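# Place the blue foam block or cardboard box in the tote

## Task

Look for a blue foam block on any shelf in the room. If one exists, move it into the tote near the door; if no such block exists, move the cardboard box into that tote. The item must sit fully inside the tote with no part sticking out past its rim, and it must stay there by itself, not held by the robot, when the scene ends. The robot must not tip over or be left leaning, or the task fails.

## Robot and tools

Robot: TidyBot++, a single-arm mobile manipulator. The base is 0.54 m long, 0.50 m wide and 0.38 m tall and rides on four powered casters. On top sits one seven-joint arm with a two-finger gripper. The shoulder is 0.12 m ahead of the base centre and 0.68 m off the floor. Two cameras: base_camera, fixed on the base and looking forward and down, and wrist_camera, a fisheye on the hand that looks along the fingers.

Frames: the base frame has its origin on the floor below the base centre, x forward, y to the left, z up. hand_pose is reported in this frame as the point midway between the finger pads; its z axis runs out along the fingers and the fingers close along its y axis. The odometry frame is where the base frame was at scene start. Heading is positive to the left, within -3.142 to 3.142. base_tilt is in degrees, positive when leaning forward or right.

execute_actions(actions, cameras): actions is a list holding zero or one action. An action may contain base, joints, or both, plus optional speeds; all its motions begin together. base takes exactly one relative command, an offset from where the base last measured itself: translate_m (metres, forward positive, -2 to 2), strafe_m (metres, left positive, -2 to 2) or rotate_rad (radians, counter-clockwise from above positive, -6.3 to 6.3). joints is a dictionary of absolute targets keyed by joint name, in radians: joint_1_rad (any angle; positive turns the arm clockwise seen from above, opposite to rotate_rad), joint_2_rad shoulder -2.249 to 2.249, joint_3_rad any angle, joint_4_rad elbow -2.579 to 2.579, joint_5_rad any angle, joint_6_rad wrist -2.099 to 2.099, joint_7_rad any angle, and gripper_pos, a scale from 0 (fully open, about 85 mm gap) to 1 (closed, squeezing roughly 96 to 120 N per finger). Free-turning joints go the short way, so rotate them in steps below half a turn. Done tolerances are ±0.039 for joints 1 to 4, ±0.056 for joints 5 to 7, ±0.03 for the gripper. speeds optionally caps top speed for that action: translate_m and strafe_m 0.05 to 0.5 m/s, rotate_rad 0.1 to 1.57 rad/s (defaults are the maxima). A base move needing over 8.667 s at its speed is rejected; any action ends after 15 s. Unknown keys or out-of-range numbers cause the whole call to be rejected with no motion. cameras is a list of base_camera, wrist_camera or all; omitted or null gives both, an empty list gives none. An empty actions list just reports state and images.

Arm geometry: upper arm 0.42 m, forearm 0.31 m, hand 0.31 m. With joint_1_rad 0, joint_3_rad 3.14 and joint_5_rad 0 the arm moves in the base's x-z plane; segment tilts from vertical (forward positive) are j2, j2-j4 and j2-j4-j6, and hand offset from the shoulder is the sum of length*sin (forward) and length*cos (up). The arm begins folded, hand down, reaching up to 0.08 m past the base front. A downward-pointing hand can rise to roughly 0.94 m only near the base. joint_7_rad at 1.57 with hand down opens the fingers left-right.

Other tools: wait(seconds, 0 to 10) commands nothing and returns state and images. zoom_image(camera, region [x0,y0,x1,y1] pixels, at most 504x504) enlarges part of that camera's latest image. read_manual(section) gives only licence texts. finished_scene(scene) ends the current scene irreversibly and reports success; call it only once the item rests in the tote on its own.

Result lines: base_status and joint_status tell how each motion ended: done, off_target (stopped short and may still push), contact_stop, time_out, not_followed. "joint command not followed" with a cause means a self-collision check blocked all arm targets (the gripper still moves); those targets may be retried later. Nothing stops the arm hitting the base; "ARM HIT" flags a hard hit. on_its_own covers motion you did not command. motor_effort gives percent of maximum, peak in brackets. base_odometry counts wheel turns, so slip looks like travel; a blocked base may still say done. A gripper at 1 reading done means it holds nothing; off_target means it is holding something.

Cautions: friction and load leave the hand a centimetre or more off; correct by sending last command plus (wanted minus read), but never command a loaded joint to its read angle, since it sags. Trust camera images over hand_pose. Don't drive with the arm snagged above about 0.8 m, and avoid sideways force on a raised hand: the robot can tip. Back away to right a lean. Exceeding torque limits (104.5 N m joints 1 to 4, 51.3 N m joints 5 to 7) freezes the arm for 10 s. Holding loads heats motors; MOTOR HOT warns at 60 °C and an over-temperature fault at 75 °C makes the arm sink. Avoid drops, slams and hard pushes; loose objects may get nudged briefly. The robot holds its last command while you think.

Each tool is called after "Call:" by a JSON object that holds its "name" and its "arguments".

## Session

Call:
{"name": "execute_actions", "arguments": {"actions": [{"joints":{"joint_2_rad":-0.3,"joint_4_rad":-1.0,"joint_6_rad":-1.3}}]}}

Scene clock: 2.73 s.
base_odometry: x=+0.000 y=+0.000 heading=+0.000 (m, m, rad; odometry frame)
base_tilt: forward=+0.6 right=-0.3 (deg)
base_status: not commanded
joint_positions: joint_1_rad=+0.039 joint_2_rad=-0.318 joint_3_rad=+3.111 joint_4_rad=-1.021 joint_5_rad=+0.048 joint_6_rad=-1.275 joint_7_rad=+1.516 gripper_pos=+0.000
joint_status: all done
motor_effort: joint_1_rad=+0(0) joint_2_rad=-6(10) joint_3_rad=+1(1) joint_4_rad=+16(20) joint_5_rad=+0(0) joint_6_rad=+8(7) joint_7_rad=-1(1) (%)
hand_pose: x=+0.4759 y=-0.0115 z=+1.1983 quat_wxyz=(+0.015, +0.835, -0.031, +0.550) (m; base frame)
pictures: base_camera, wrist_camera
camera_calibration (this result's frames):
wrist_camera: T_world_to_cam=[[-0.0877412, -0.995782, -0.0268293, 0.0598215], [-0.338859, 0.0551631, -0.939219, 1.35316], [0.936737, -0.0733169, -0.34227, 0.0949227], [0, 0, 0, 1]] pos_world=[0.37486, -0.00811575, 1.305]
Images, in order (width x height): base_camera 644x364, wrist_camera 644x476.

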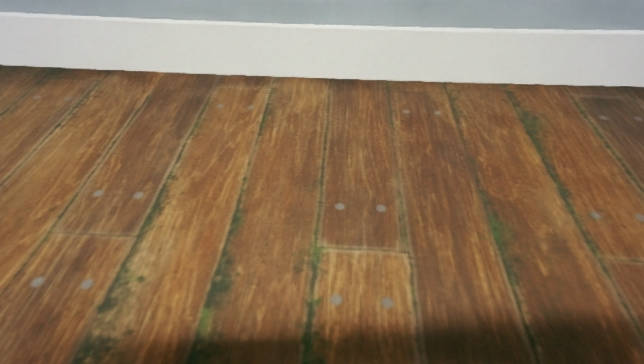

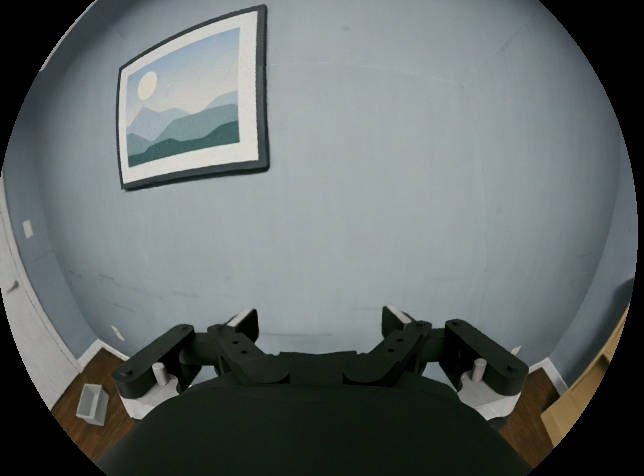

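Call:
{"name": "execute_actions", "arguments": {"actions": [{"base":{"rotate_rad":-0.9},"joints":{"joint_1_rad":0.9,"joint_6_rad":-1.45,"joint_3_rad":3.16,"joint_5_rad":-0.03,"joint_7_rad":1.59}}], "cameras": ["wrist_camera"]}}

Scene clock: 5.73 s.
base_odometry: x=+0.000 y=+0.000 heading=-0.899 (m, m, rad; odometry frame)
base_tilt: forward=+0.6 right=-0.3 (deg)
base_status: done
joint_positions: joint_1_rad=+0.882 joint_2_rad=-0.310 joint_3_rad=+3.136 joint_4_rad=-1.021 joint_5_rad=+0.013 joint_6_rad=-1.426 joint_7_rad=+1.553 gripper_pos=+0.000
joint_status: all done
motor_effort: joint_1_rad=+0(2) joint_2_rad=-4(7) joint_3_rad=+1(3) joint_4_rad=+16(17) joint_5_rad=+0(2) joint_6_rad=+7(8) joint_7_rad=-1(2) (%)
hand_pose: x=+0.3344 y=-0.2621 z=+1.1541 quat_wxyz=(+0.207, +0.789, -0.381, +0.435) (m; base frame)
pictures: wrist_camera
camera_calibration (this result's frames):
wrist_camera: T_world_to_cam=[[-0.794569, -0.606908, -0.0179828, 0.124826], [-0.28299, 0.396372, -0.873388, 1.27235], [0.537194, -0.688878, -0.486694, 0.332891], [0, 0, 0, 1]] pos_world=[0.280417, -0.199243, 1.27551]
Images, in order (width x height): wrist_camera 644x476.

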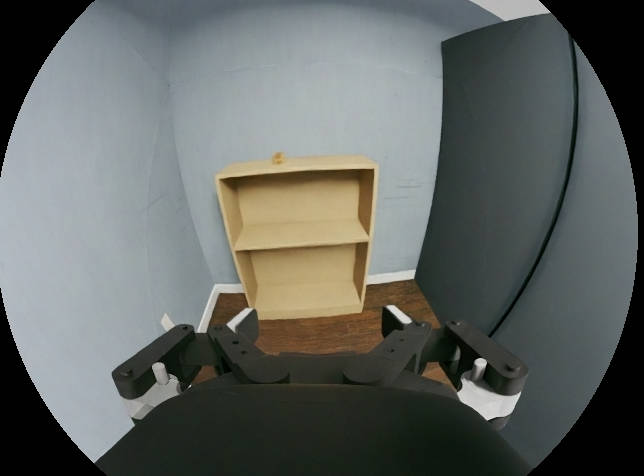

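Call:
{"name": "execute_actions", "arguments": {"actions": [{"base":{"rotate_rad":2.40},"joints":{"joint_1_rad":-0.02,"joint_6_rad":-1.7}}]}}

Scene clock: 9.70 s.
base_odometry: x=+0.000 y=+0.000 heading=+1.500 (m, m, rad; odometry frame)
base_tilt: forward=+0.6 right=-0.3 (deg)
base_status: done
joint_positions: joint_1_rad=-0.005 joint_2_rad=-0.307 joint_3_rad=+3.143 joint_4_rad=-1.021 joint_5_rad=+0.009 joint_6_rad=-1.675 joint_7_rad=+1.553 gripper_pos=+0.000
joint_status: all done
motor_effort: joint_1_rad=+0(0) joint_2_rad=-4(8) joint_3_rad=+2(3) joint_4_rad=+15(17) joint_5_rad=+0(1) joint_6_rad=+6(7) joint_7_rad=+0(1) (%)
hand_pose: x=+0.4103 y=-0.0006 z=+1.0935 quat_wxyz=(+0.000, +0.930, -0.009, +0.368) (m; base frame)
pictures: base_camera, wrist_camera
camera_calibration (this result's frames):
wrist_camera: T_world_to_cam=[[-0.0406961, -0.999068, -0.0143696, 0.0292278], [-0.688628, 0.0384652, -0.724094, 1.1402], [0.723972, -0.0195725, -0.689552, 0.588352], [0, 0, 0, 1]] pos_world=[0.360413, -0.00314195, 1.23173]
Images, in order (width x height): base_camera 644x364, wrist_camera 644x476.

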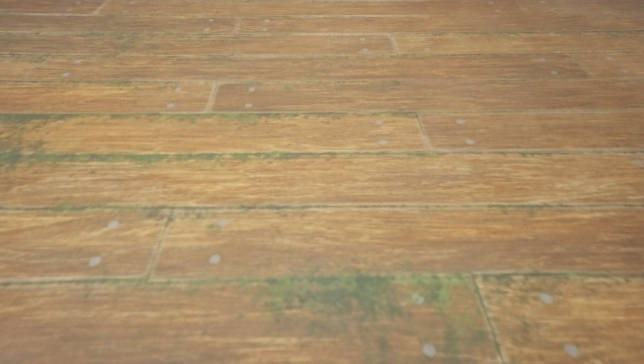

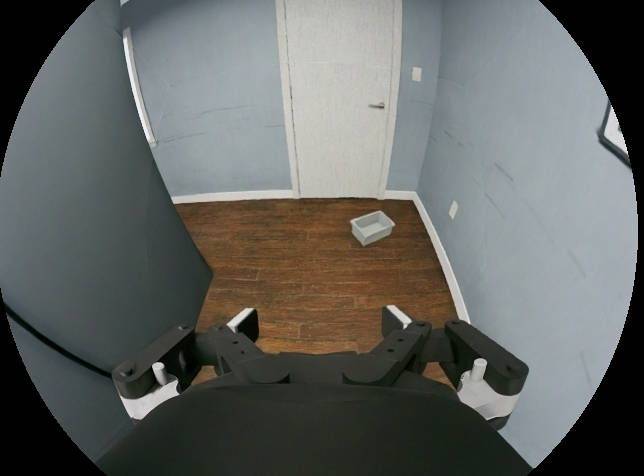

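Call:
{"name": "execute_actions", "arguments": {"actions": [{"base":{"strafe_m":0.2},"joints":{"joint_1_rad":-1.57,"joint_6_rad":-1.9}}], "cameras": []}}

Call:
{"name": "execute_actions", "arguments": {"actions": [{"base":{"translate_m":1.6}}]}}

Scene clock: 14.47 s.
base_odometry: x=-0.200 y=+0.014 heading=+1.501 (m, m, rad; odometry frame)
base_tilt: forward=+0.6 right=-0.3 (deg)
base_status: done
joint_positions: joint_1_rad=-1.552 joint_2_rad=-0.307 joint_3_rad=+3.145 joint_4_rad=-1.021 joint_5_rad=+0.008 joint_6_rad=-1.875 joint_7_rad=+1.553 gripper_pos=+0.000
joint_status: all done
motor_effort: joint_1_rad=+1(0) joint_2_rad=-3(6) joint_3_rad=+0(2) joint_4_rad=+15(16) joint_5_rad=+1(1) joint_6_rad=+5(7) joint_7_rad=-1(1) (%)
hand_pose: x=+0.1257 y=+0.2418 z=+1.0557 quat_wxyz=(-0.191, +0.695, +0.665, +0.196) (m; base frame)
pictures: none
No camera images: the call's "cameras" was empty. Leave "cameras" out to get every camera's image.

Scene clock: 19.03 s.
base_odometry: x=-0.088 y=+1.610 heading=+1.501 (m, m, rad; odometry frame)
base_tilt: forward=+0.6 right=-0.3 (deg)
base_status: done
joint_positions: joint_1_rad=-1.553 joint_2_rad=-0.307 joint_3_rad=+3.145 joint_4_rad=-1.021 joint_5_rad=+0.007 joint_6_rad=-1.876 joint_7_rad=+1.553 gripper_pos=+0.000
joint_status: not commanded
motor_effort: joint_1_rad=+0(1) joint_2_rad=-3(4) joint_3_rad=+1(3) joint_4_rad=+15(15) joint_5_rad=+0(1) joint_6_rad=+5(5) joint_7_rad=+0(1) (%)
hand_pose: x=+0.1255 y=+0.2417 z=+1.0556 quat_wxyz=(-0.191, +0.695, +0.665, +0.195) (m; base frame)
pictures: base_camera, wrist_camera
camera_calibration (this result's frames):
wrist_camera: T_world_to_cam=[[0.997665, -0.0678359, -0.00797078, -0.102963], [-0.0601879, -0.817962, -0.572115, 0.874981], [0.0322901, 0.571259, -0.820135, 0.855028], [0, 0, 0, 1]] pos_world=[0.127777, 0.220274, 1.20101]
Images, in order (width x height): base_camera 644x364, wrist_camera 644x476.

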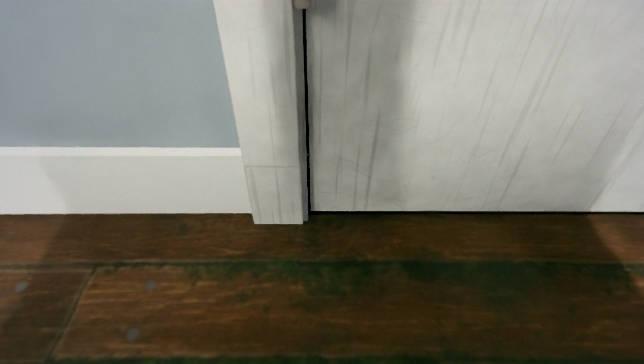

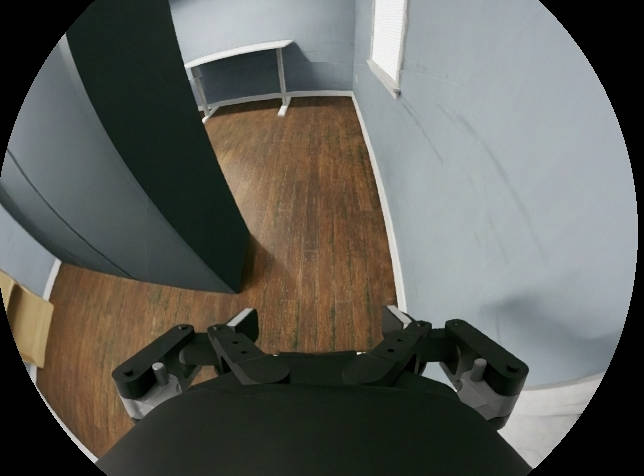

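Call:
{"name": "execute_actions", "arguments": {"actions": [{"base":{"translate_m":0.08}}], "cameras": []}}

Call:
{"name": "execute_actions", "arguments": {"actions": [{"base":{"strafe_m":1.9}}], "cameras": []}}

Call:
{"name": "execute_actions", "arguments": {"actions": [{"base":{"translate_m":-1.0},"joints":{"joint_1_rad":2.0,"joint_6_rad":-1.5}}], "cameras": ["wrist_camera"]}}

Scene clock: 21.47 s.
base_odometry: x=-0.083 y=+1.690 heading=+1.501 (m, m, rad; odometry frame)
base_tilt: forward=+0.6 right=-0.3 (deg)
base_status: done
joint_positions: joint_1_rad=-1.553 joint_2_rad=-0.307 joint_3_rad=+3.147 joint_4_rad=-1.021 joint_5_rad=+0.007 joint_6_rad=-1.876 joint_7_rad=+1.553 gripper_pos=+0.000
joint_status: not commanded
motor_effort: joint_1_rad=+0(0) joint_2_rad=-3(3) joint_3_rad=+1(1) joint_4_rad=+15(15) joint_5_rad=+0(0) joint_6_rad=+5(6) joint_7_rad=-1(1) (%)
hand_pose: x=+0.1260 y=+0.2417 z=+1.0556 quat_wxyz=(-0.191, +0.696, +0.665, +0.195) (m; base frame)
pictures: none
No camera images: the call's "cameras" was empty. Leave "cameras" out to get every camera's image.

Scene clock: 26.63 s.
base_odometry: x=-1.978 y=+1.823 heading=+1.501 (m, m, rad; odometry frame)
base_tilt: forward=+0.6 right=-0.3 (deg)
base_status: done
joint_positions: joint_1_rad=-1.553 joint_2_rad=-0.303 joint_3_rad=+3.147 joint_4_rad=-1.020 joint_5_rad=+0.007 joint_6_rad=-1.878 joint_7_rad=+1.553 gripper_pos=+0.000
joint_status: not commanded
motor_effort: joint_1_rad=+0(0) joint_2_rad=-4(7) joint_3_rad=+0(1) joint_4_rad=+15(15) joint_5_rad=+1(1) joint_6_rad=+5(5) joint_7_rad=+0(1) (%)
hand_pose: x=+0.1260 y=+0.2426 z=+1.0546 quat_wxyz=(-0.189, +0.696, +0.665, +0.193) (m; base frame)
pictures: none
No camera images: the call's "cameras" was empty. Leave "cameras" out to get every camera's image.

Scene clock: 30.27 s.
base_odometry: x=-2.049 y=+0.825 heading=+1.501 (m, m, rad; odometry frame)
base_tilt: forward=+0.6 right=-0.3 (deg)
base_status: done
joint_positions: joint_1_rad=-4.266 joint_2_rad=-0.301 joint_3_rad=+3.147 joint_4_rad=-1.020 joint_5_rad=+0.007 joint_6_rad=-1.525 joint_7_rad=+1.553 gripper_pos=+0.000
joint_status: all done
motor_effort: joint_1_rad=+1(0) joint_2_rad=-5(8) joint_3_rad=+1(1) joint_4_rad=+16(17) joint_5_rad=+0(0) joint_6_rad=+7(7) joint_7_rad=+0(1) (%)
hand_pose: x=-0.0247 y=-0.2926 z=+1.1263 quat_wxyz=(-0.367, -0.470, +0.769, -0.232) (m; base frame)
pictures: wrist_camera
camera_calibration (this result's frames):
wrist_camera: T_world_to_cam=[[-0.881475, 0.471731, -0.0217249, 0.138097], [0.28841, 0.501352, -0.815761, 1.13843], [-0.373928, -0.725338, -0.577981, 0.560865], [0, 0, 0, 1]] pos_world=[0.00311749, -0.229082, 1.25586]
Images, in order (width x height): wrist_camera 644x476.

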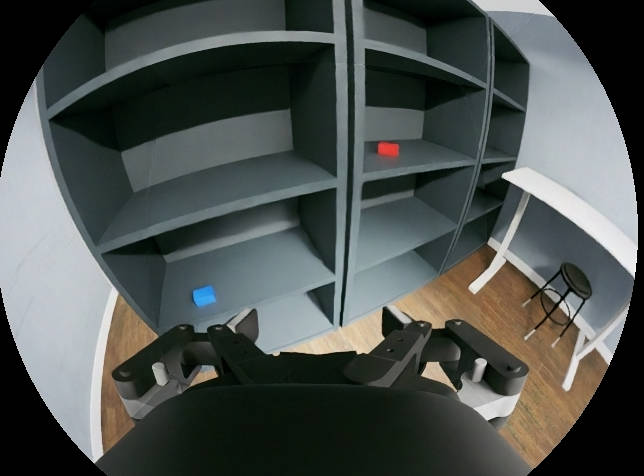

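Call:
{"name": "execute_actions", "arguments": {"actions": [{"base":{"translate_m":0.19},"joints":{"joint_1_rad":1.2,"joint_2_rad":-0.37,"joint_4_rad":-2.5,"joint_6_rad":0.0}}], "cameras": []}}

Call:
{"name": "execute_actions", "arguments": {"actions": [{"base":{"rotate_rad":-1.57},"joints":{"joint_1_rad":-0.015,"joint_7_rad":1.61}}]}}

Scene clock: 35.13 s.
base_odometry: x=-2.036 y=+1.015 heading=+1.501 (m, m, rad; odometry frame)
base_tilt: forward=+0.6 right=-0.3 (deg)
base_status: done
joint_positions: joint_1_rad=-5.064 joint_2_rad=-0.346 joint_3_rad=+3.148 joint_4_rad=-2.478 joint_5_rad=+0.006 joint_6_rad=-0.024 joint_7_rad=+1.553 gripper_pos=+0.000
joint_status: all done
motor_effort: joint_1_rad=+0(1) joint_2_rad=-6(10) joint_3_rad=+1(2) joint_4_rad=+19(22) joint_5_rad=+0(1) joint_6_rad=+8(8) joint_7_rad=-1(1) (%)
hand_pose: x=+0.2501 y=-0.3596 z=+0.7381 quat_wxyz=(-0.269, -0.718, +0.511, -0.389) (m; base frame)
pictures: none
No camera images: the call's "cameras" was empty. Leave "cameras" out to get every camera's image.

Scene clock: 37.63 s.
base_odometry: x=-2.036 y=+1.015 heading=-0.069 (m, m, rad; odometry frame)
base_tilt: forward=+0.6 right=-0.3 (deg)
base_status: done
joint_positions: joint_1_rad=-6.282 joint_2_rad=-0.349 joint_3_rad=+3.148 joint_4_rad=-2.479 joint_5_rad=+0.006 joint_6_rad=-0.024 joint_7_rad=+1.573 gripper_pos=+0.000
joint_status: all done
motor_effort: joint_1_rad=+0(0) joint_2_rad=-6(7) joint_3_rad=+1(2) joint_4_rad=+19(20) joint_5_rad=+0(1) joint_6_rad=+7(7) joint_7_rad=+0(0) (%)
hand_pose: x=+0.5017 y=-0.0015 z=+0.7391 quat_wxyz=(-0.003, -0.880, +0.000, -0.474) (m; base frame)
pictures: base_camera, wrist_camera
camera_calibration (this result's frames):
wrist_camera: T_world_to_cam=[[-0.0246905, -0.999665, -0.00782347, 0.014048], [-0.502024, 0.0191661, -0.864642, 0.956792], [0.864501, -0.0174208, -0.502328, 0.0689229], [0, 0, 0, 1]] pos_world=[0.421095, -0.003094, 0.862014]
Images, in order (width x height): base_camera 644x364, wrist_camera 644x476.

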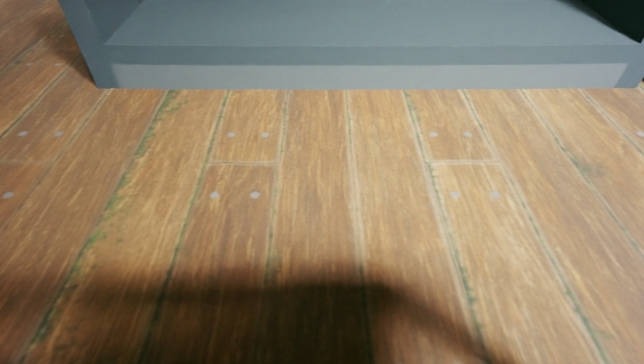

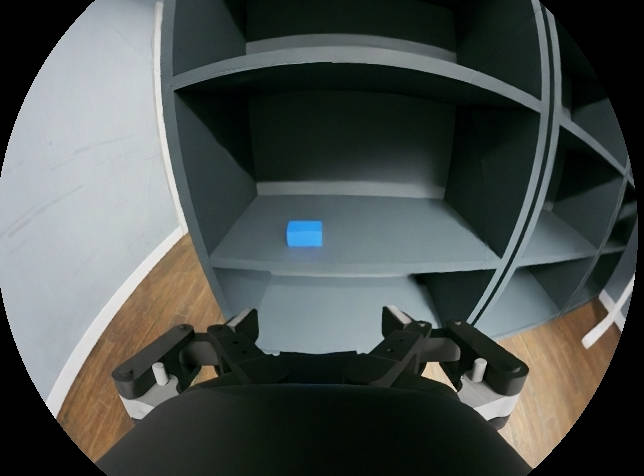

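Call:
{"name": "zoom_image", "arguments": {"camera": "wrist_camera", "region": [250, 190, 370, 290]}}

Region (250, 190, 370, 290) of wrist_camera's 644x476 image, scaled by 4.200.

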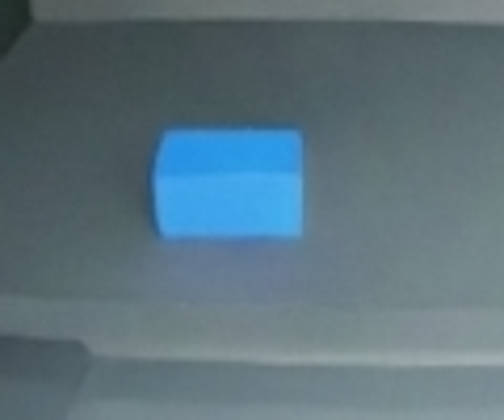

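Call:
{"name": "execute_actions", "arguments": {"actions": [{"base":{"translate_m":-0.3},"joints":{"joint_6_rad":-1.59,"joint_7_rad":3.17,"joint_5_rad":-0.64,"joint_4_rad":-1.6}}], "cameras": []}}

Call:
{"name": "execute_actions", "arguments": {"actions": [{"base":{"strafe_m":-0.25},"joints":{"joint_2_rad":1.19,"joint_4_rad":-0.36}}]}}

Scene clock: 48.40 s.
base_odometry: x=-2.335 y=+1.036 heading=-0.069 (m, m, rad; odometry frame)
base_tilt: forward=+0.6 right=-0.3 (deg)
base_status: done
joint_positions: joint_1_rad=-6.282 joint_2_rad=-0.360 joint_3_rad=+3.148 joint_4_rad=-1.622 joint_5_rad=-0.600 joint_6_rad=-1.570 joint_7_rad=+3.138 gripper_pos=+0.000
joint_status: all done
motor_effort: joint_1_rad=+0(1) joint_2_rad=-4(10) joint_3_rad=+3(2) joint_4_rad=+18(20) joint_5_rad=-4(5) joint_6_rad=+3(9) joint_7_rad=-2(0) (%)
hand_pose: x=+0.3500 y=+0.1749 z=+0.9271 quat_wxyz=(+0.102, -0.639, -0.696, -0.312) (m; base frame)
pictures: none
No camera images: the call's "cameras" was empty. Leave "cameras" out to get every camera's image.

Scene clock: 51.17 s.
base_odometry: x=-2.353 y=+0.786 heading=-0.070 (m, m, rad; odometry frame)
base_tilt: forward=+0.6 right=-0.3 (deg)
base_status: done
joint_positions: joint_1_rad=-6.284 joint_2_rad=+1.178 joint_3_rad=+3.149 joint_4_rad=-0.386 joint_5_rad=-0.601 joint_6_rad=-1.570 joint_7_rad=+3.138 gripper_pos=+0.000
joint_status: all done
motor_effort: joint_1_rad=+1(2) joint_2_rad=-48(49) joint_3_rad=-3(3) joint_4_rad=+17(19) joint_5_rad=-4(4) joint_6_rad=+0(4) joint_7_rad=+0(1) (%)
hand_pose: x=+0.8246 y=+0.1752 z=+0.5870 quat_wxyz=(+0.204, -0.677, -0.675, -0.209) (m; base frame)
pictures: base_camera, wrist_camera
camera_calibration (this result's frames):
wrist_camera: T_world_to_cam=[[0.999514, -0.0311028, 0.00212125, -0.82257], [-0.0234606, -0.795245, -0.605834, 0.58014], [0.02053, 0.60549, -0.795588, 0.475385], [0, 0, 0, 1]] pos_world=[0.826021, 0.147928, 0.731424]
Images, in order (width x height): base_camera 644x364, wrist_camera 644x476.

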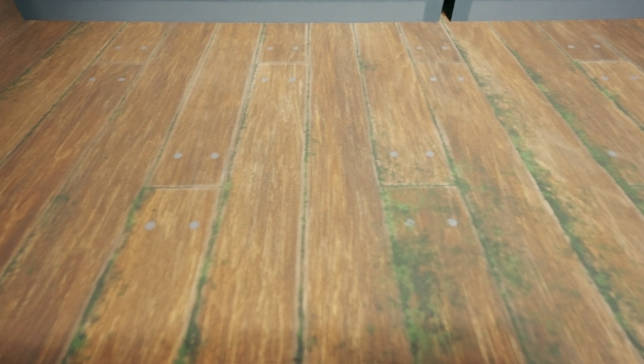

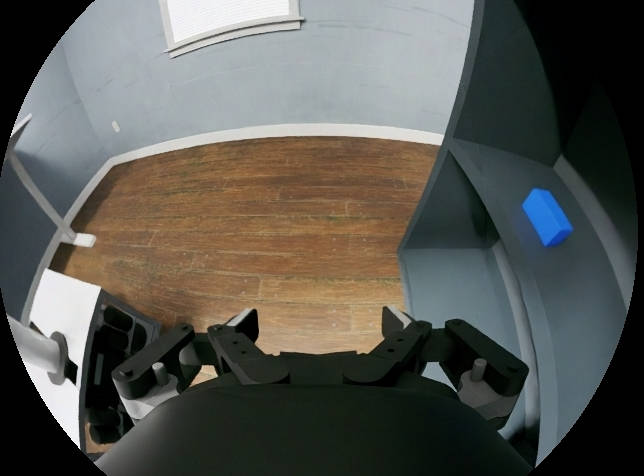

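Advance partway and check.

Call:
{"name": "execute_actions", "arguments": {"actions": [{"base":{"translate_m":0.22}}], "cameras": ["wrist_camera"]}}

Scene clock: 53.77 s.
base_odometry: x=-2.133 y=+0.771 heading=-0.070 (m, m, rad; odometry frame)
base_tilt: forward=+0.6 right=-0.3 (deg)
base_status: done
joint_positions: joint_1_rad=-6.284 joint_2_rad=+1.179 joint_3_rad=+3.149 joint_4_rad=-0.383 joint_5_rad=-0.601 joint_6_rad=-1.570 joint_7_rad=+3.138 gripper_pos=+0.000
joint_status: not commanded
motor_effort: joint_1_rad=+0(1) joint_2_rad=-48(50) joint_3_rad=-4(3) joint_4_rad=+17(18) joint_5_rad=-4(5) joint_6_rad=+1(0) joint_7_rad=-1(1) (%)
hand_pose: x=+0.8250 y=+0.1753 z=+0.5876 quat_wxyz=(+0.204, -0.677, -0.675, -0.210) (m; base frame)
pictures: wrist_camera
camera_calibration (this result's frames):
wrist_camera: T_world_to_cam=[[0.999525, -0.0305695, 0.00399556, -0.824232], [-0.021898, -0.795196, -0.605957, 0.579388], [0.021701, 0.605581, -0.795488, 0.474757], [0, 0, 0, 1]] pos_world=[0.826225, 0.148027, 0.732041]
Images, in order (width x height): wrist_camera 644x476.

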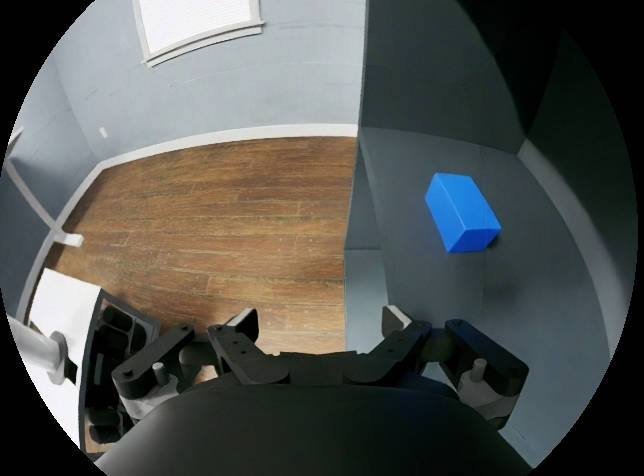

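Call:
{"name": "execute_actions", "arguments": {"actions": [{"base":{"translate_m":0.165},"speeds":{"translate_m":0.2}}], "cameras": ["wrist_camera"]}}

Scene clock: 61.87 s.
base_odometry: x=-1.968 y=+0.759 heading=-0.071 (m, m, rad; odometry frame)
base_tilt: forward=+0.6 right=-0.3 (deg)
base_status: done
joint_positions: joint_1_rad=-6.284 joint_2_rad=+1.179 joint_3_rad=+3.149 joint_4_rad=-0.382 joint_5_rad=-0.601 joint_6_rad=-1.571 joint_7_rad=+3.138 gripper_pos=+0.000
joint_status: not commanded
motor_effort: joint_1_rad=+0(2) joint_2_rad=-47(50) joint_3_rad=-4(4) joint_4_rad=+17(18) joint_5_rad=-5(4) joint_6_rad=+0(2) joint_7_rad=-1(1) (%)
hand_pose: x=+0.8249 y=+0.1756 z=+0.5878 quat_wxyz=(+0.204, -0.677, -0.675, -0.210) (m; base frame)
pictures: wrist_camera
camera_calibration (this result's frames):
wrist_camera: T_world_to_cam=[[0.999544, -0.0299077, 0.00407177, -0.824307], [-0.0213254, -0.795212, -0.605956, 0.579213], [0.0213607, 0.605593, -0.795488, 0.475009], [0, 0, 0, 1]] pos_world=[0.826137, 0.148282, 0.732198]
Images, in order (width x height): wrist_camera 644x476.

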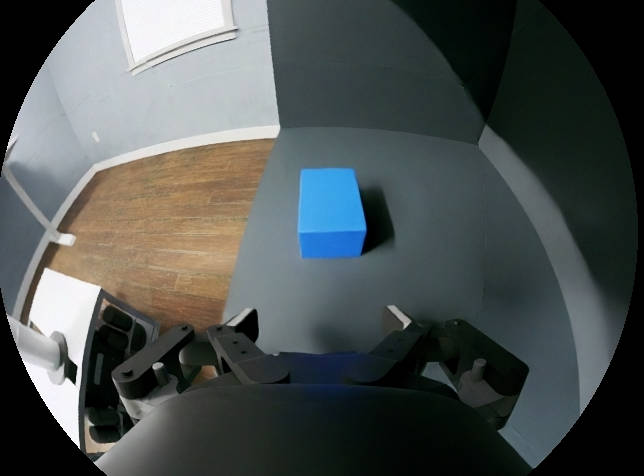

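Call:
{"name": "execute_actions", "arguments": {"actions": [{"base":{"translate_m":0.014},"joints":{"joint_2_rad":1.222}}], "cameras": []}}

Call:
{"name": "execute_actions", "arguments": {"actions": [{"base":{"strafe_m":0.06},"speeds":{"strafe_m":0.15}}], "cameras": ["wrist_camera"]}}

Scene clock: 64.10 s.
base_odometry: x=-1.954 y=+0.758 heading=-0.071 (m, m, rad; odometry frame)
base_tilt: forward=+0.6 right=-0.3 (deg)
base_status: done
joint_positions: joint_1_rad=-6.285 joint_2_rad=+1.208 joint_3_rad=+3.149 joint_4_rad=-0.379 joint_5_rad=-0.601 joint_6_rad=-1.571 joint_7_rad=+3.138 gripper_pos=+0.000
joint_status: all done
motor_effort: joint_1_rad=+1(1) joint_2_rad=-48(50) joint_3_rad=-3(3) joint_4_rad=+17(18) joint_5_rad=-4(4) joint_6_rad=+0(0) joint_7_rad=-1(1) (%)
hand_pose: x=+0.8226 y=+0.1758 z=+0.5682 quat_wxyz=(+0.213, -0.679, -0.673, -0.201) (m; base frame)
pictures: none
No camera images: the call's "cameras" was empty. Leave "cameras" out to get every camera's image.

Scene clock: 65.20 s.
base_odometry: x=-1.950 y=+0.818 heading=-0.071 (m, m, rad; odometry frame)
base_tilt: forward=+0.6 right=-0.3 (deg)
base_status: done
joint_positions: joint_1_rad=-6.301 joint_2_rad=+1.208 joint_3_rad=+3.149 joint_4_rad=-0.379 joint_5_rad=-0.601 joint_6_rad=-1.571 joint_7_rad=+3.138 gripper_pos=+0.000
joint_status: not commanded
motor_effort: joint_1_rad=+0(3) joint_2_rad=-48(49) joint_3_rad=-4(4) joint_4_rad=+17(17) joint_5_rad=-4(5) joint_6_rad=+1(0) joint_7_rad=+0(0) (%)
hand_pose: x=+0.8197 y=+0.1872 z=+0.5682 quat_wxyz=(+0.215, -0.674, -0.678, -0.199) (m; base frame)
pictures: wrist_camera
camera_calibration (this result's frames):
wrist_camera: T_world_to_cam=[[0.999664, -0.0133518, -0.0222099, -0.806862], [-0.0240754, -0.795598, -0.605346, 0.578445], [-0.00958761, 0.605678, -0.795652, 0.477966], [0, 0, 0, 1]] pos_world=[0.8251, 0.159943, 0.712535]
Images, in order (width x height): wrist_camera 644x476.

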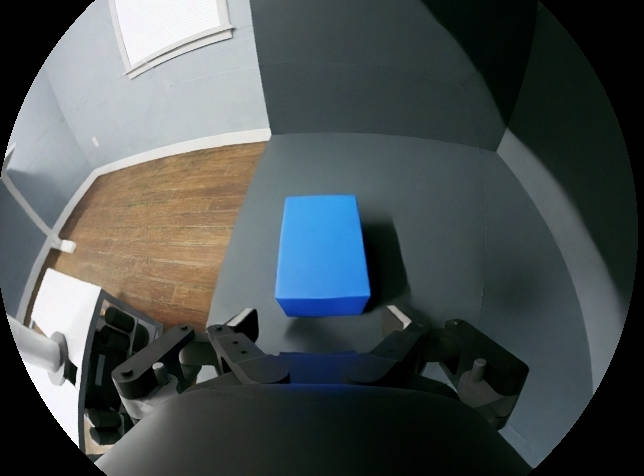

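Call:
{"name": "execute_actions", "arguments": {"actions": [{"base":{"strafe_m":0.055},"speeds":{"strafe_m":0.15}}], "cameras": ["wrist_camera"]}}

Call:
{"name": "execute_actions", "arguments": {"actions": [{"joints":{"gripper_pos":1.0}}], "cameras": ["wrist_camera"]}}

Scene clock: 67.70 s.
base_odometry: x=-1.946 y=+0.873 heading=-0.072 (m, m, rad; odometry frame)
base_tilt: forward=+0.6 right=-0.3 (deg)
base_status: done
joint_positions: joint_1_rad=-6.304 joint_2_rad=+1.208 joint_3_rad=+3.149 joint_4_rad=-0.379 joint_5_rad=-0.601 joint_6_rad=-1.571 joint_7_rad=+3.138 gripper_pos=+0.000
joint_status: not commanded
motor_effort: joint_1_rad=+0(4) joint_2_rad=-48(50) joint_3_rad=-3(5) joint_4_rad=+17(18) joint_5_rad=-5(4) joint_6_rad=+0(0) joint_7_rad=-1(1) (%)
hand_pose: x=+0.8191 y=+0.1892 z=+0.5682 quat_wxyz=(+0.215, -0.673, -0.679, -0.199) (m; base frame)
pictures: wrist_camera
camera_calibration (this result's frames):
wrist_camera: T_world_to_cam=[[0.999697, -0.0104749, -0.022268, -0.806825], [-0.0218223, -0.795588, -0.605445, 0.57826], [-0.0113742, 0.605747, -0.795576, 0.478115], [0, 0, 0, 1]] pos_world=[0.824638, 0.161989, 0.712515]
Images, in order (width x height): wrist_camera 644x476.

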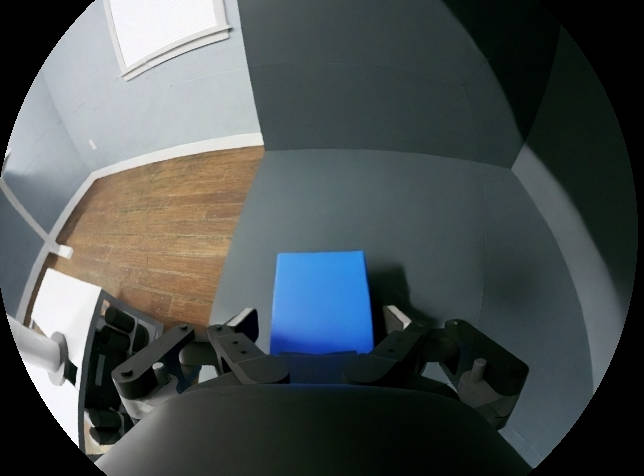

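Scene clock: 68.80 s.
base_odometry: x=-1.946 y=+0.873 heading=-0.072 (m, m, rad; odometry frame)
base_tilt: forward=+0.6 right=-0.3 (deg)
base_status: not commanded
joint_positions: joint_1_rad=-6.304 joint_2_rad=+1.208 joint_3_rad=+3.149 joint_4_rad=-0.377 joint_5_rad=-0.602 joint_6_rad=-1.571 joint_7_rad=+3.138 gripper_pos=+0.377
joint_status: gripper_pos off_target (ended at +0.377, target +1.000)
motor_effort: joint_1_rad=+0(3) joint_2_rad=-47(50) joint_3_rad=-3(3) joint_4_rad=+17(18) joint_5_rad=-4(5) joint_6_rad=+1(2) joint_7_rad=-1(1) (%)
hand_pose: x=+0.8197 y=+0.1892 z=+0.5692 quat_wxyz=(+0.214, -0.673, -0.679, -0.200) (m; base frame)
pictures: wrist_camera
camera_calibration (this result's frames):
wrist_camera: T_world_to_cam=[[0.999746, -0.010582, -0.019891, -0.808816], [-0.0204748, -0.795147, -0.606071, 0.578027], [-0.00940282, 0.606324, -0.795162, 0.476923], [0, 0, 0, 1]] pos_world=[0.82493, 0.161888, 0.713468]
Images, in order (width x height): wrist_camera 644x476.

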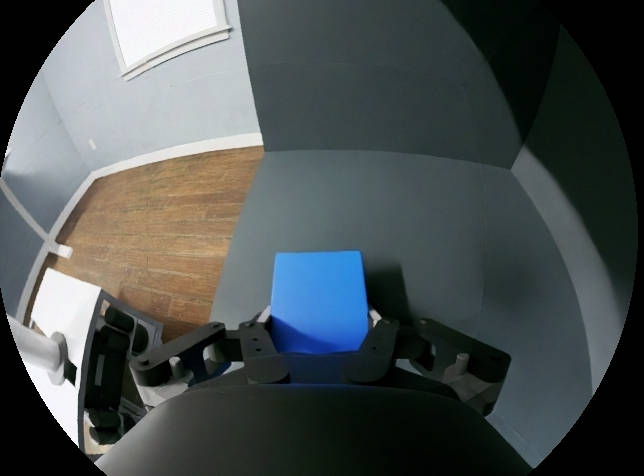

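Call:
{"name": "execute_actions", "arguments": {"actions": [{"joints":{"joint_2_rad":1.15}}], "cameras": []}}

Call:
{"name": "execute_actions", "arguments": {"actions": [{"base":{"translate_m":-0.3}}], "cameras": []}}

Call:
{"name": "execute_actions", "arguments": {"actions": [{"base":{"strafe_m":0.945},"joints":{"joint_2_rad":-0.37,"joint_4_rad":-2.4,"joint_5_rad":0.04,"joint_6_rad":-0.5,"joint_7_rad":1.535}}]}}

Scene clock: 71.43 s.
base_odometry: x=-1.946 y=+0.873 heading=-0.072 (m, m, rad; odometry frame)
base_tilt: forward=+0.6 right=-0.3 (deg)
base_status: not commanded
joint_positions: joint_1_rad=-6.304 joint_2_rad=+1.165 joint_3_rad=+3.149 joint_4_rad=-0.377 joint_5_rad=-0.602 joint_6_rad=-1.571 joint_7_rad=+3.138 gripper_pos=+0.377
joint_status: all done
motor_effort: joint_1_rad=+0(0) joint_2_rad=-48(50) joint_3_rad=-3(3) joint_4_rad=+18(18) joint_5_rad=-5(5) joint_6_rad=+1(1) joint_7_rad=-1(1) (%)
hand_pose: x=+0.8239 y=+0.1893 z=+0.5993 quat_wxyz=(+0.200, -0.668, -0.684, -0.215) (m; base frame)
pictures: none
No camera images: the call's "cameras" was empty. Leave "cameras" out to get every camera's image.

Scene clock: 73.37 s.
base_odometry: x=-2.245 y=+0.894 heading=-0.072 (m, m, rad; odometry frame)
base_tilt: forward=+0.6 right=-0.3 (deg)
base_status: done
joint_positions: joint_1_rad=-6.304 joint_2_rad=+1.165 joint_3_rad=+3.149 joint_4_rad=-0.377 joint_5_rad=-0.602 joint_6_rad=-1.572 joint_7_rad=+3.138 gripper_pos=+0.377
joint_status: not commanded
motor_effort: joint_1_rad=+0(2) joint_2_rad=-49(50) joint_3_rad=-3(3) joint_4_rad=+18(19) joint_5_rad=-4(5) joint_6_rad=+1(2) joint_7_rad=-1(1) (%)
hand_pose: x=+0.8237 y=+0.1893 z=+0.5996 quat_wxyz=(+0.200, -0.668, -0.684, -0.215) (m; base frame)
pictures: none
No camera images: the call's "cameras" was empty. Leave "cameras" out to get every camera's image.

Scene clock: 76.63 s.
base_odometry: x=-2.178 y=+1.837 heading=-0.072 (m, m, rad; odometry frame)
base_tilt: forward=+0.6 right=-0.3 (deg)
base_status: done
joint_positions: joint_1_rad=-6.298 joint_2_rad=-0.350 joint_3_rad=+3.149 joint_4_rad=-2.380 joint_5_rad=-0.003 joint_6_rad=-0.526 joint_7_rad=+1.570 gripper_pos=+0.377
joint_status: all done
motor_effort: joint_1_rad=+0(4) joint_2_rad=-6(49) joint_3_rad=+1(5) joint_4_rad=+19(20) joint_5_rad=+0(5) joint_6_rad=+6(6) joint_7_rad=-1(0) (%)
hand_pose: x=+0.4284 y=+0.0042 z=+0.6781 quat_wxyz=(+0.004, -0.958, -0.002, -0.288) (m; base frame)
pictures: base_camera, wrist_camera
camera_calibration (this result's frames):
wrist_camera: T_world_to_cam=[[-0.0202222, -0.999753, -0.00922625, 0.0165526], [-0.801012, 0.0217232, -0.598254, 0.814498], [0.598306, -0.00470764, -0.801254, 0.418406], [0, 0, 0, 1]] pos_world=[0.402423, 0.00082469, 0.822678]
Images, in order (width x height): base_camera 644x364, wrist_camera 644x476.

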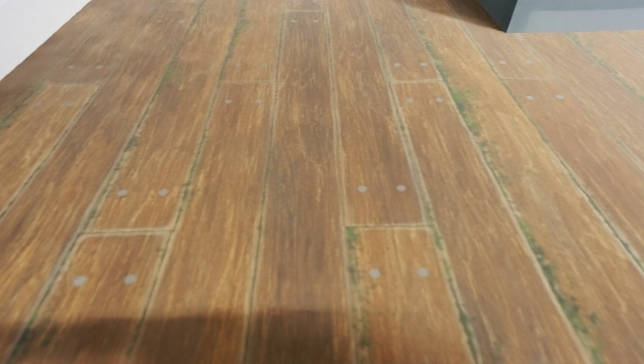

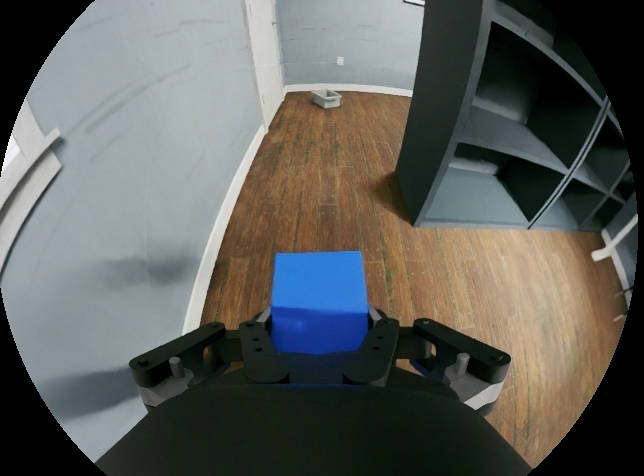

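Call:
{"name": "execute_actions", "arguments": {"actions": [{"base":{"translate_m":2.0}}]}}

Scene clock: 83.13 s.
base_odometry: x=-0.183 y=+1.694 heading=-0.072 (m, m, rad; odometry frame)
base_tilt: forward=+0.6 right=-0.3 (deg)
base_status: done
joint_positions: joint_1_rad=-6.298 joint_2_rad=-0.354 joint_3_rad=+3.149 joint_4_rad=-2.382 joint_5_rad=-0.003 joint_6_rad=-0.522 joint_7_rad=+1.570 gripper_pos=+0.377
joint_status: not commanded
motor_effort: joint_1_rad=+1(0) joint_2_rad=-7(7) joint_3_rad=+1(2) joint_4_rad=+19(20) joint_5_rad=+0(0) joint_6_rad=+6(6) joint_7_rad=-1(0) (%)
hand_pose: x=+0.4290 y=+0.0042 z=+0.6794 quat_wxyz=(+0.004, -0.957, -0.002, -0.292) (m; base frame)
pictures: base_camera, wrist_camera
camera_calibration (this result's frames):
wrist_camera: T_world_to_cam=[[-0.0200112, -0.999758, -0.00909672, 0.0163419], [-0.796905, 0.0214441, -0.603724, 0.817794], [0.603774, -0.004832, -0.797141, 0.413987], [0, 0, 0, 1]] pos_world=[0.402077, 0.000801462, 0.823877]
Images, in order (width x height): base_camera 644x364, wrist_camera 644x476.

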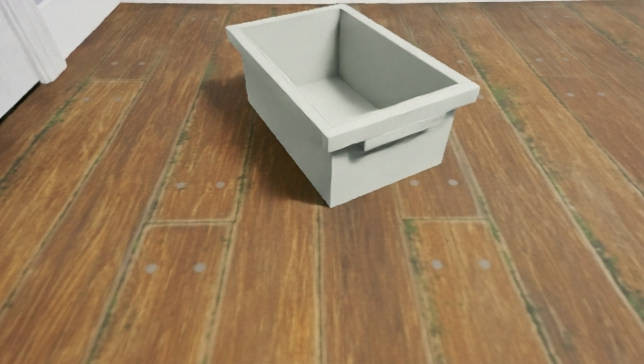

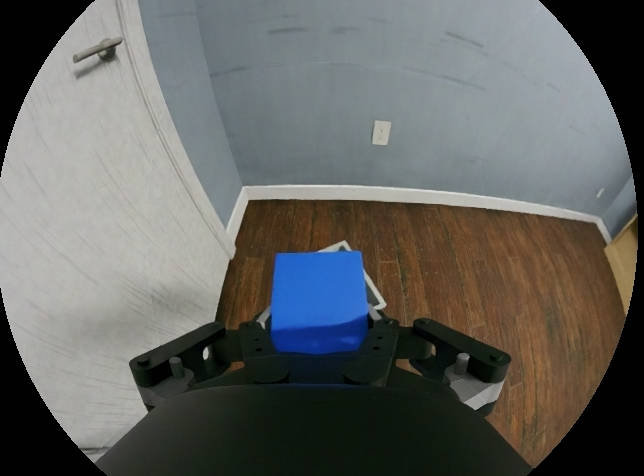

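Call:
{"name": "execute_actions", "arguments": {"actions": [{"base":{"translate_m":0.135},"joints":{"joint_1_rad":-0.2,"joint_2_rad":0.6,"joint_4_rad":-1.85,"joint_5_rad":-1.35,"joint_6_rad":0.52}}], "cameras": []}}

Call:
{"name": "execute_actions", "arguments": {"actions": [{"joints":{"joint_2_rad":1.28}}]}}

Scene clock: 93.27 s.
base_odometry: x=-0.048 y=+1.684 heading=-0.072 (m, m, rad; odometry frame)
base_tilt: forward=+0.6 right=-0.3 (deg)
base_status: done
joint_positions: joint_1_rad=-6.463 joint_2_rad=+0.590 joint_3_rad=+3.149 joint_4_rad=-1.877 joint_5_rad=-1.311 joint_6_rad=+0.495 joint_7_rad=+1.570 gripper_pos=+0.377
joint_status: all done
motor_effort: joint_1_rad=+0(1) joint_2_rad=-33(35) joint_3_rad=+1(2) joint_4_rad=+15(21) joint_5_rad=+3(3) joint_6_rad=+4(7) joint_7_rad=-1(0) (%)
hand_pose: x=+0.7654 y=-0.0310 z=+0.5961 quat_wxyz=(+0.091, -0.711, +0.547, -0.432) (m; base frame)
pictures: none
No camera images: the call's "cameras" was empty. Leave "cameras" out to get every camera's image.

Scene clock: 95.20 s.
base_odometry: x=-0.048 y=+1.684 heading=-0.072 (m, m, rad; odometry frame)
base_tilt: forward=+0.6 right=-0.3 (deg)
base_status: not commanded
joint_positions: joint_1_rad=-6.463 joint_2_rad=+1.266 joint_3_rad=+3.149 joint_4_rad=-1.872 joint_5_rad=-1.311 joint_6_rad=+0.496 joint_7_rad=+1.570 gripper_pos=+0.377
joint_status: all done
motor_effort: joint_1_rad=+1(1) joint_2_rad=-33(37) joint_3_rad=+2(2) joint_4_rad=+1(15) joint_5_rad=+0(3) joint_6_rad=+5(5) joint_7_rad=-1(1) (%)
hand_pose: x=+0.5793 y=-0.0648 z=+0.2209 quat_wxyz=(-0.133, -0.817, +0.520, -0.211) (m; base frame)
pictures: base_camera, wrist_camera
camera_calibration (this result's frames):
wrist_camera: T_world_to_cam=[[-0.916781, -0.399381, -0.00279441, 0.503212], [-0.336954, 0.777199, -0.531435, 0.428811], [0.214417, -0.486268, -0.847094, 0.162764], [0, 0, 0, 1]] pos_world=[0.570925, -0.0531515, 0.367168]
Images, in order (width x height): base_camera 644x364, wrist_camera 644x476.

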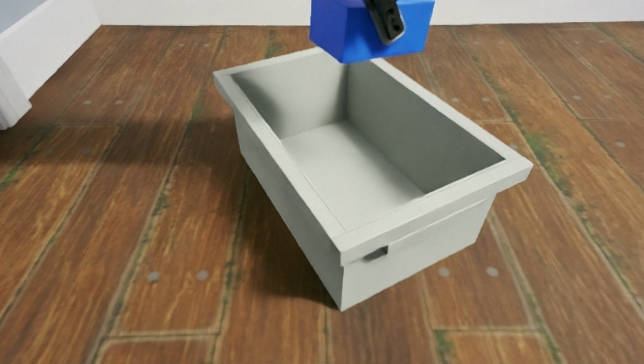

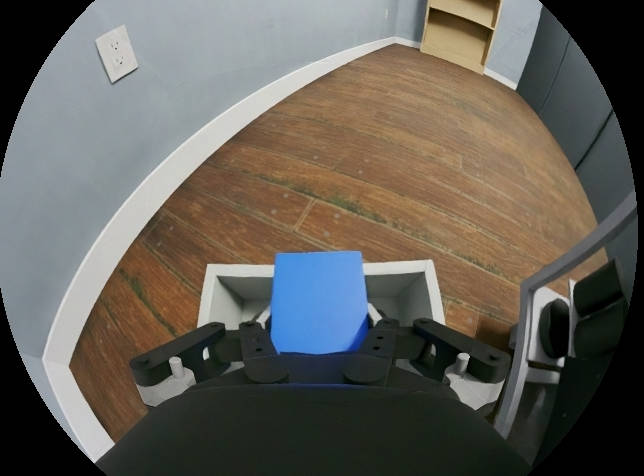

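Call:
{"name": "execute_actions", "arguments": {"actions": [{"joints":{"joint_2_rad":1.6,"joint_4_rad":-1.52}}]}}

Scene clock: 98.13 s.
base_odometry: x=-0.048 y=+1.684 heading=-0.072 (m, m, rad; odometry frame)
base_tilt: forward=+0.6 right=-0.3 (deg)
base_status: not commanded
joint_positions: joint_1_rad=-6.463 joint_2_rad=+1.594 joint_3_rad=+3.149 joint_4_rad=-1.546 joint_5_rad=-1.311 joint_6_rad=+0.496 joint_7_rad=+1.570 gripper_pos=+0.377
joint_status: all done
motor_effort: joint_1_rad=+0(1) joint_2_rad=-36(38) joint_3_rad=+3(3) joint_4_rad=+1(2) joint_5_rad=+0(0) joint_6_rad=+4(6) joint_7_rad=-2(1) (%)
hand_pose: x=+0.5979 y=-0.0615 z=+0.0851 quat_wxyz=(-0.133, -0.817, +0.519, -0.210) (m; base frame)
pictures: base_camera, wrist_camera
camera_calibration (this result's frames):
wrist_camera: T_world_to_cam=[[-0.915797, -0.401638, -0.00151438, 0.520353], [-0.339482, 0.776076, -0.531467, 0.361747], [0.214633, -0.486202, -0.847078, 0.0452518], [0, 0, 0, 1]] pos_world=[0.589631, -0.0497482, 0.231376]
Images, in order (width x height): base_camera 644x364, wrist_camera 644x476.

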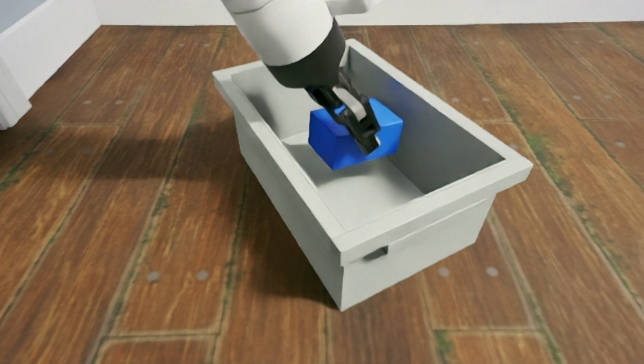

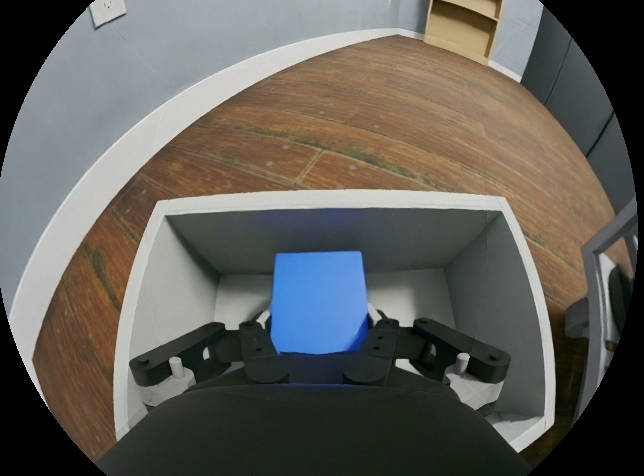

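Call:
{"name": "execute_actions", "arguments": {"actions": [{"joints":{"joint_2_rad":1.695,"joint_4_rad":-1.43}}], "cameras": ["base_camera"]}}

Scene clock: 99.80 s.
base_odometry: x=-0.048 y=+1.684 heading=-0.072 (m, m, rad; odometry frame)
base_tilt: forward=+0.6 right=-0.3 (deg)
base_status: not commanded
joint_positions: joint_1_rad=-6.464 joint_2_rad=+1.685 joint_3_rad=+3.149 joint_4_rad=-1.449 joint_5_rad=-1.311 joint_6_rad=+0.496 joint_7_rad=+1.570 gripper_pos=+0.377
joint_status: all done
motor_effort: joint_1_rad=+0(0) joint_2_rad=-36(37) joint_3_rad=+2(2) joint_4_rad=+1(3) joint_5_rad=+0(1) joint_6_rad=+5(6) joint_7_rad=-1(1) (%)
hand_pose: x=+0.5984 y=-0.0612 z=+0.0468 quat_wxyz=(-0.132, -0.817, +0.519, -0.212) (m; base frame)
pictures: base_camera
Images, in order (width x height): base_camera 644x364.

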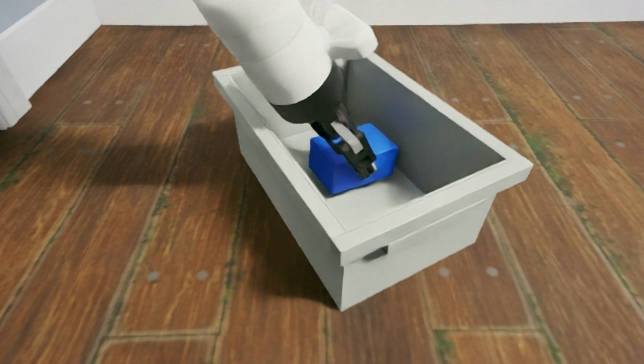

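Call:
{"name": "execute_actions", "arguments": {"actions": [{"joints":{"gripper_pos":0.05}}], "cameras": []}}

Call:
{"name": "execute_actions", "arguments": {"actions": [{"joints":{"joint_2_rad":1.25,"joint_4_rad":-1.88}}], "cameras": ["base_camera"]}}

Scene clock: 101.80 s.
base_odometry: x=-0.048 y=+1.684 heading=-0.072 (m, m, rad; odometry frame)
base_tilt: forward=+0.6 right=-0.3 (deg)
base_status: not commanded
joint_positions: joint_1_rad=-6.464 joint_2_rad=+1.685 joint_3_rad=+3.149 joint_4_rad=-1.449 joint_5_rad=-1.311 joint_6_rad=+0.496 joint_7_rad=+1.570 gripper_pos=+0.050
joint_status: all done
motor_effort: joint_1_rad=+0(0) joint_2_rad=-36(36) joint_3_rad=+2(2) joint_4_rad=+1(2) joint_5_rad=+0(0) joint_6_rad=+5(5) joint_7_rad=-2(2) (%)
hand_pose: x=+0.5984 y=-0.0612 z=+0.0468 quat_wxyz=(-0.132, -0.817, +0.519, -0.212) (m; base frame)
pictures: none
No camera images: the call's "cameras" was empty. Leave "cameras" out to get every camera's image.

Scene clock: 103.43 s.
base_odometry: x=-0.048 y=+1.684 heading=-0.072 (m, m, rad; odometry frame)
base_tilt: forward=+0.6 right=-0.3 (deg)
base_status: not commanded
joint_positions: joint_1_rad=-6.464 joint_2_rad=+1.265 joint_3_rad=+3.149 joint_4_rad=-1.858 joint_5_rad=-1.311 joint_6_rad=+0.497 joint_7_rad=+1.570 gripper_pos=+0.050
joint_status: all done
motor_effort: joint_1_rad=+0(0) joint_2_rad=-34(38) joint_3_rad=+1(3) joint_4_rad=+2(3) joint_5_rad=+0(0) joint_6_rad=+5(5) joint_7_rad=-1(1) (%)
hand_pose: x=+0.5885 y=-0.0633 z=+0.2223 quat_wxyz=(-0.128, -0.815, +0.521, -0.217) (m; base frame)
pictures: base_camera
Images, in order (width x height): base_camera 644x364.

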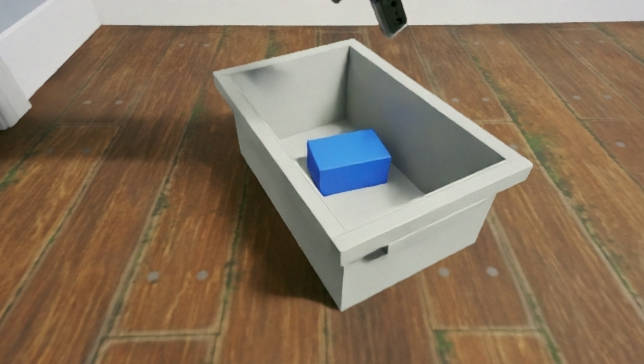

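Call:
{"name": "finished_scene", "arguments": {"scene": 2}}

The scene is finished: the task was done.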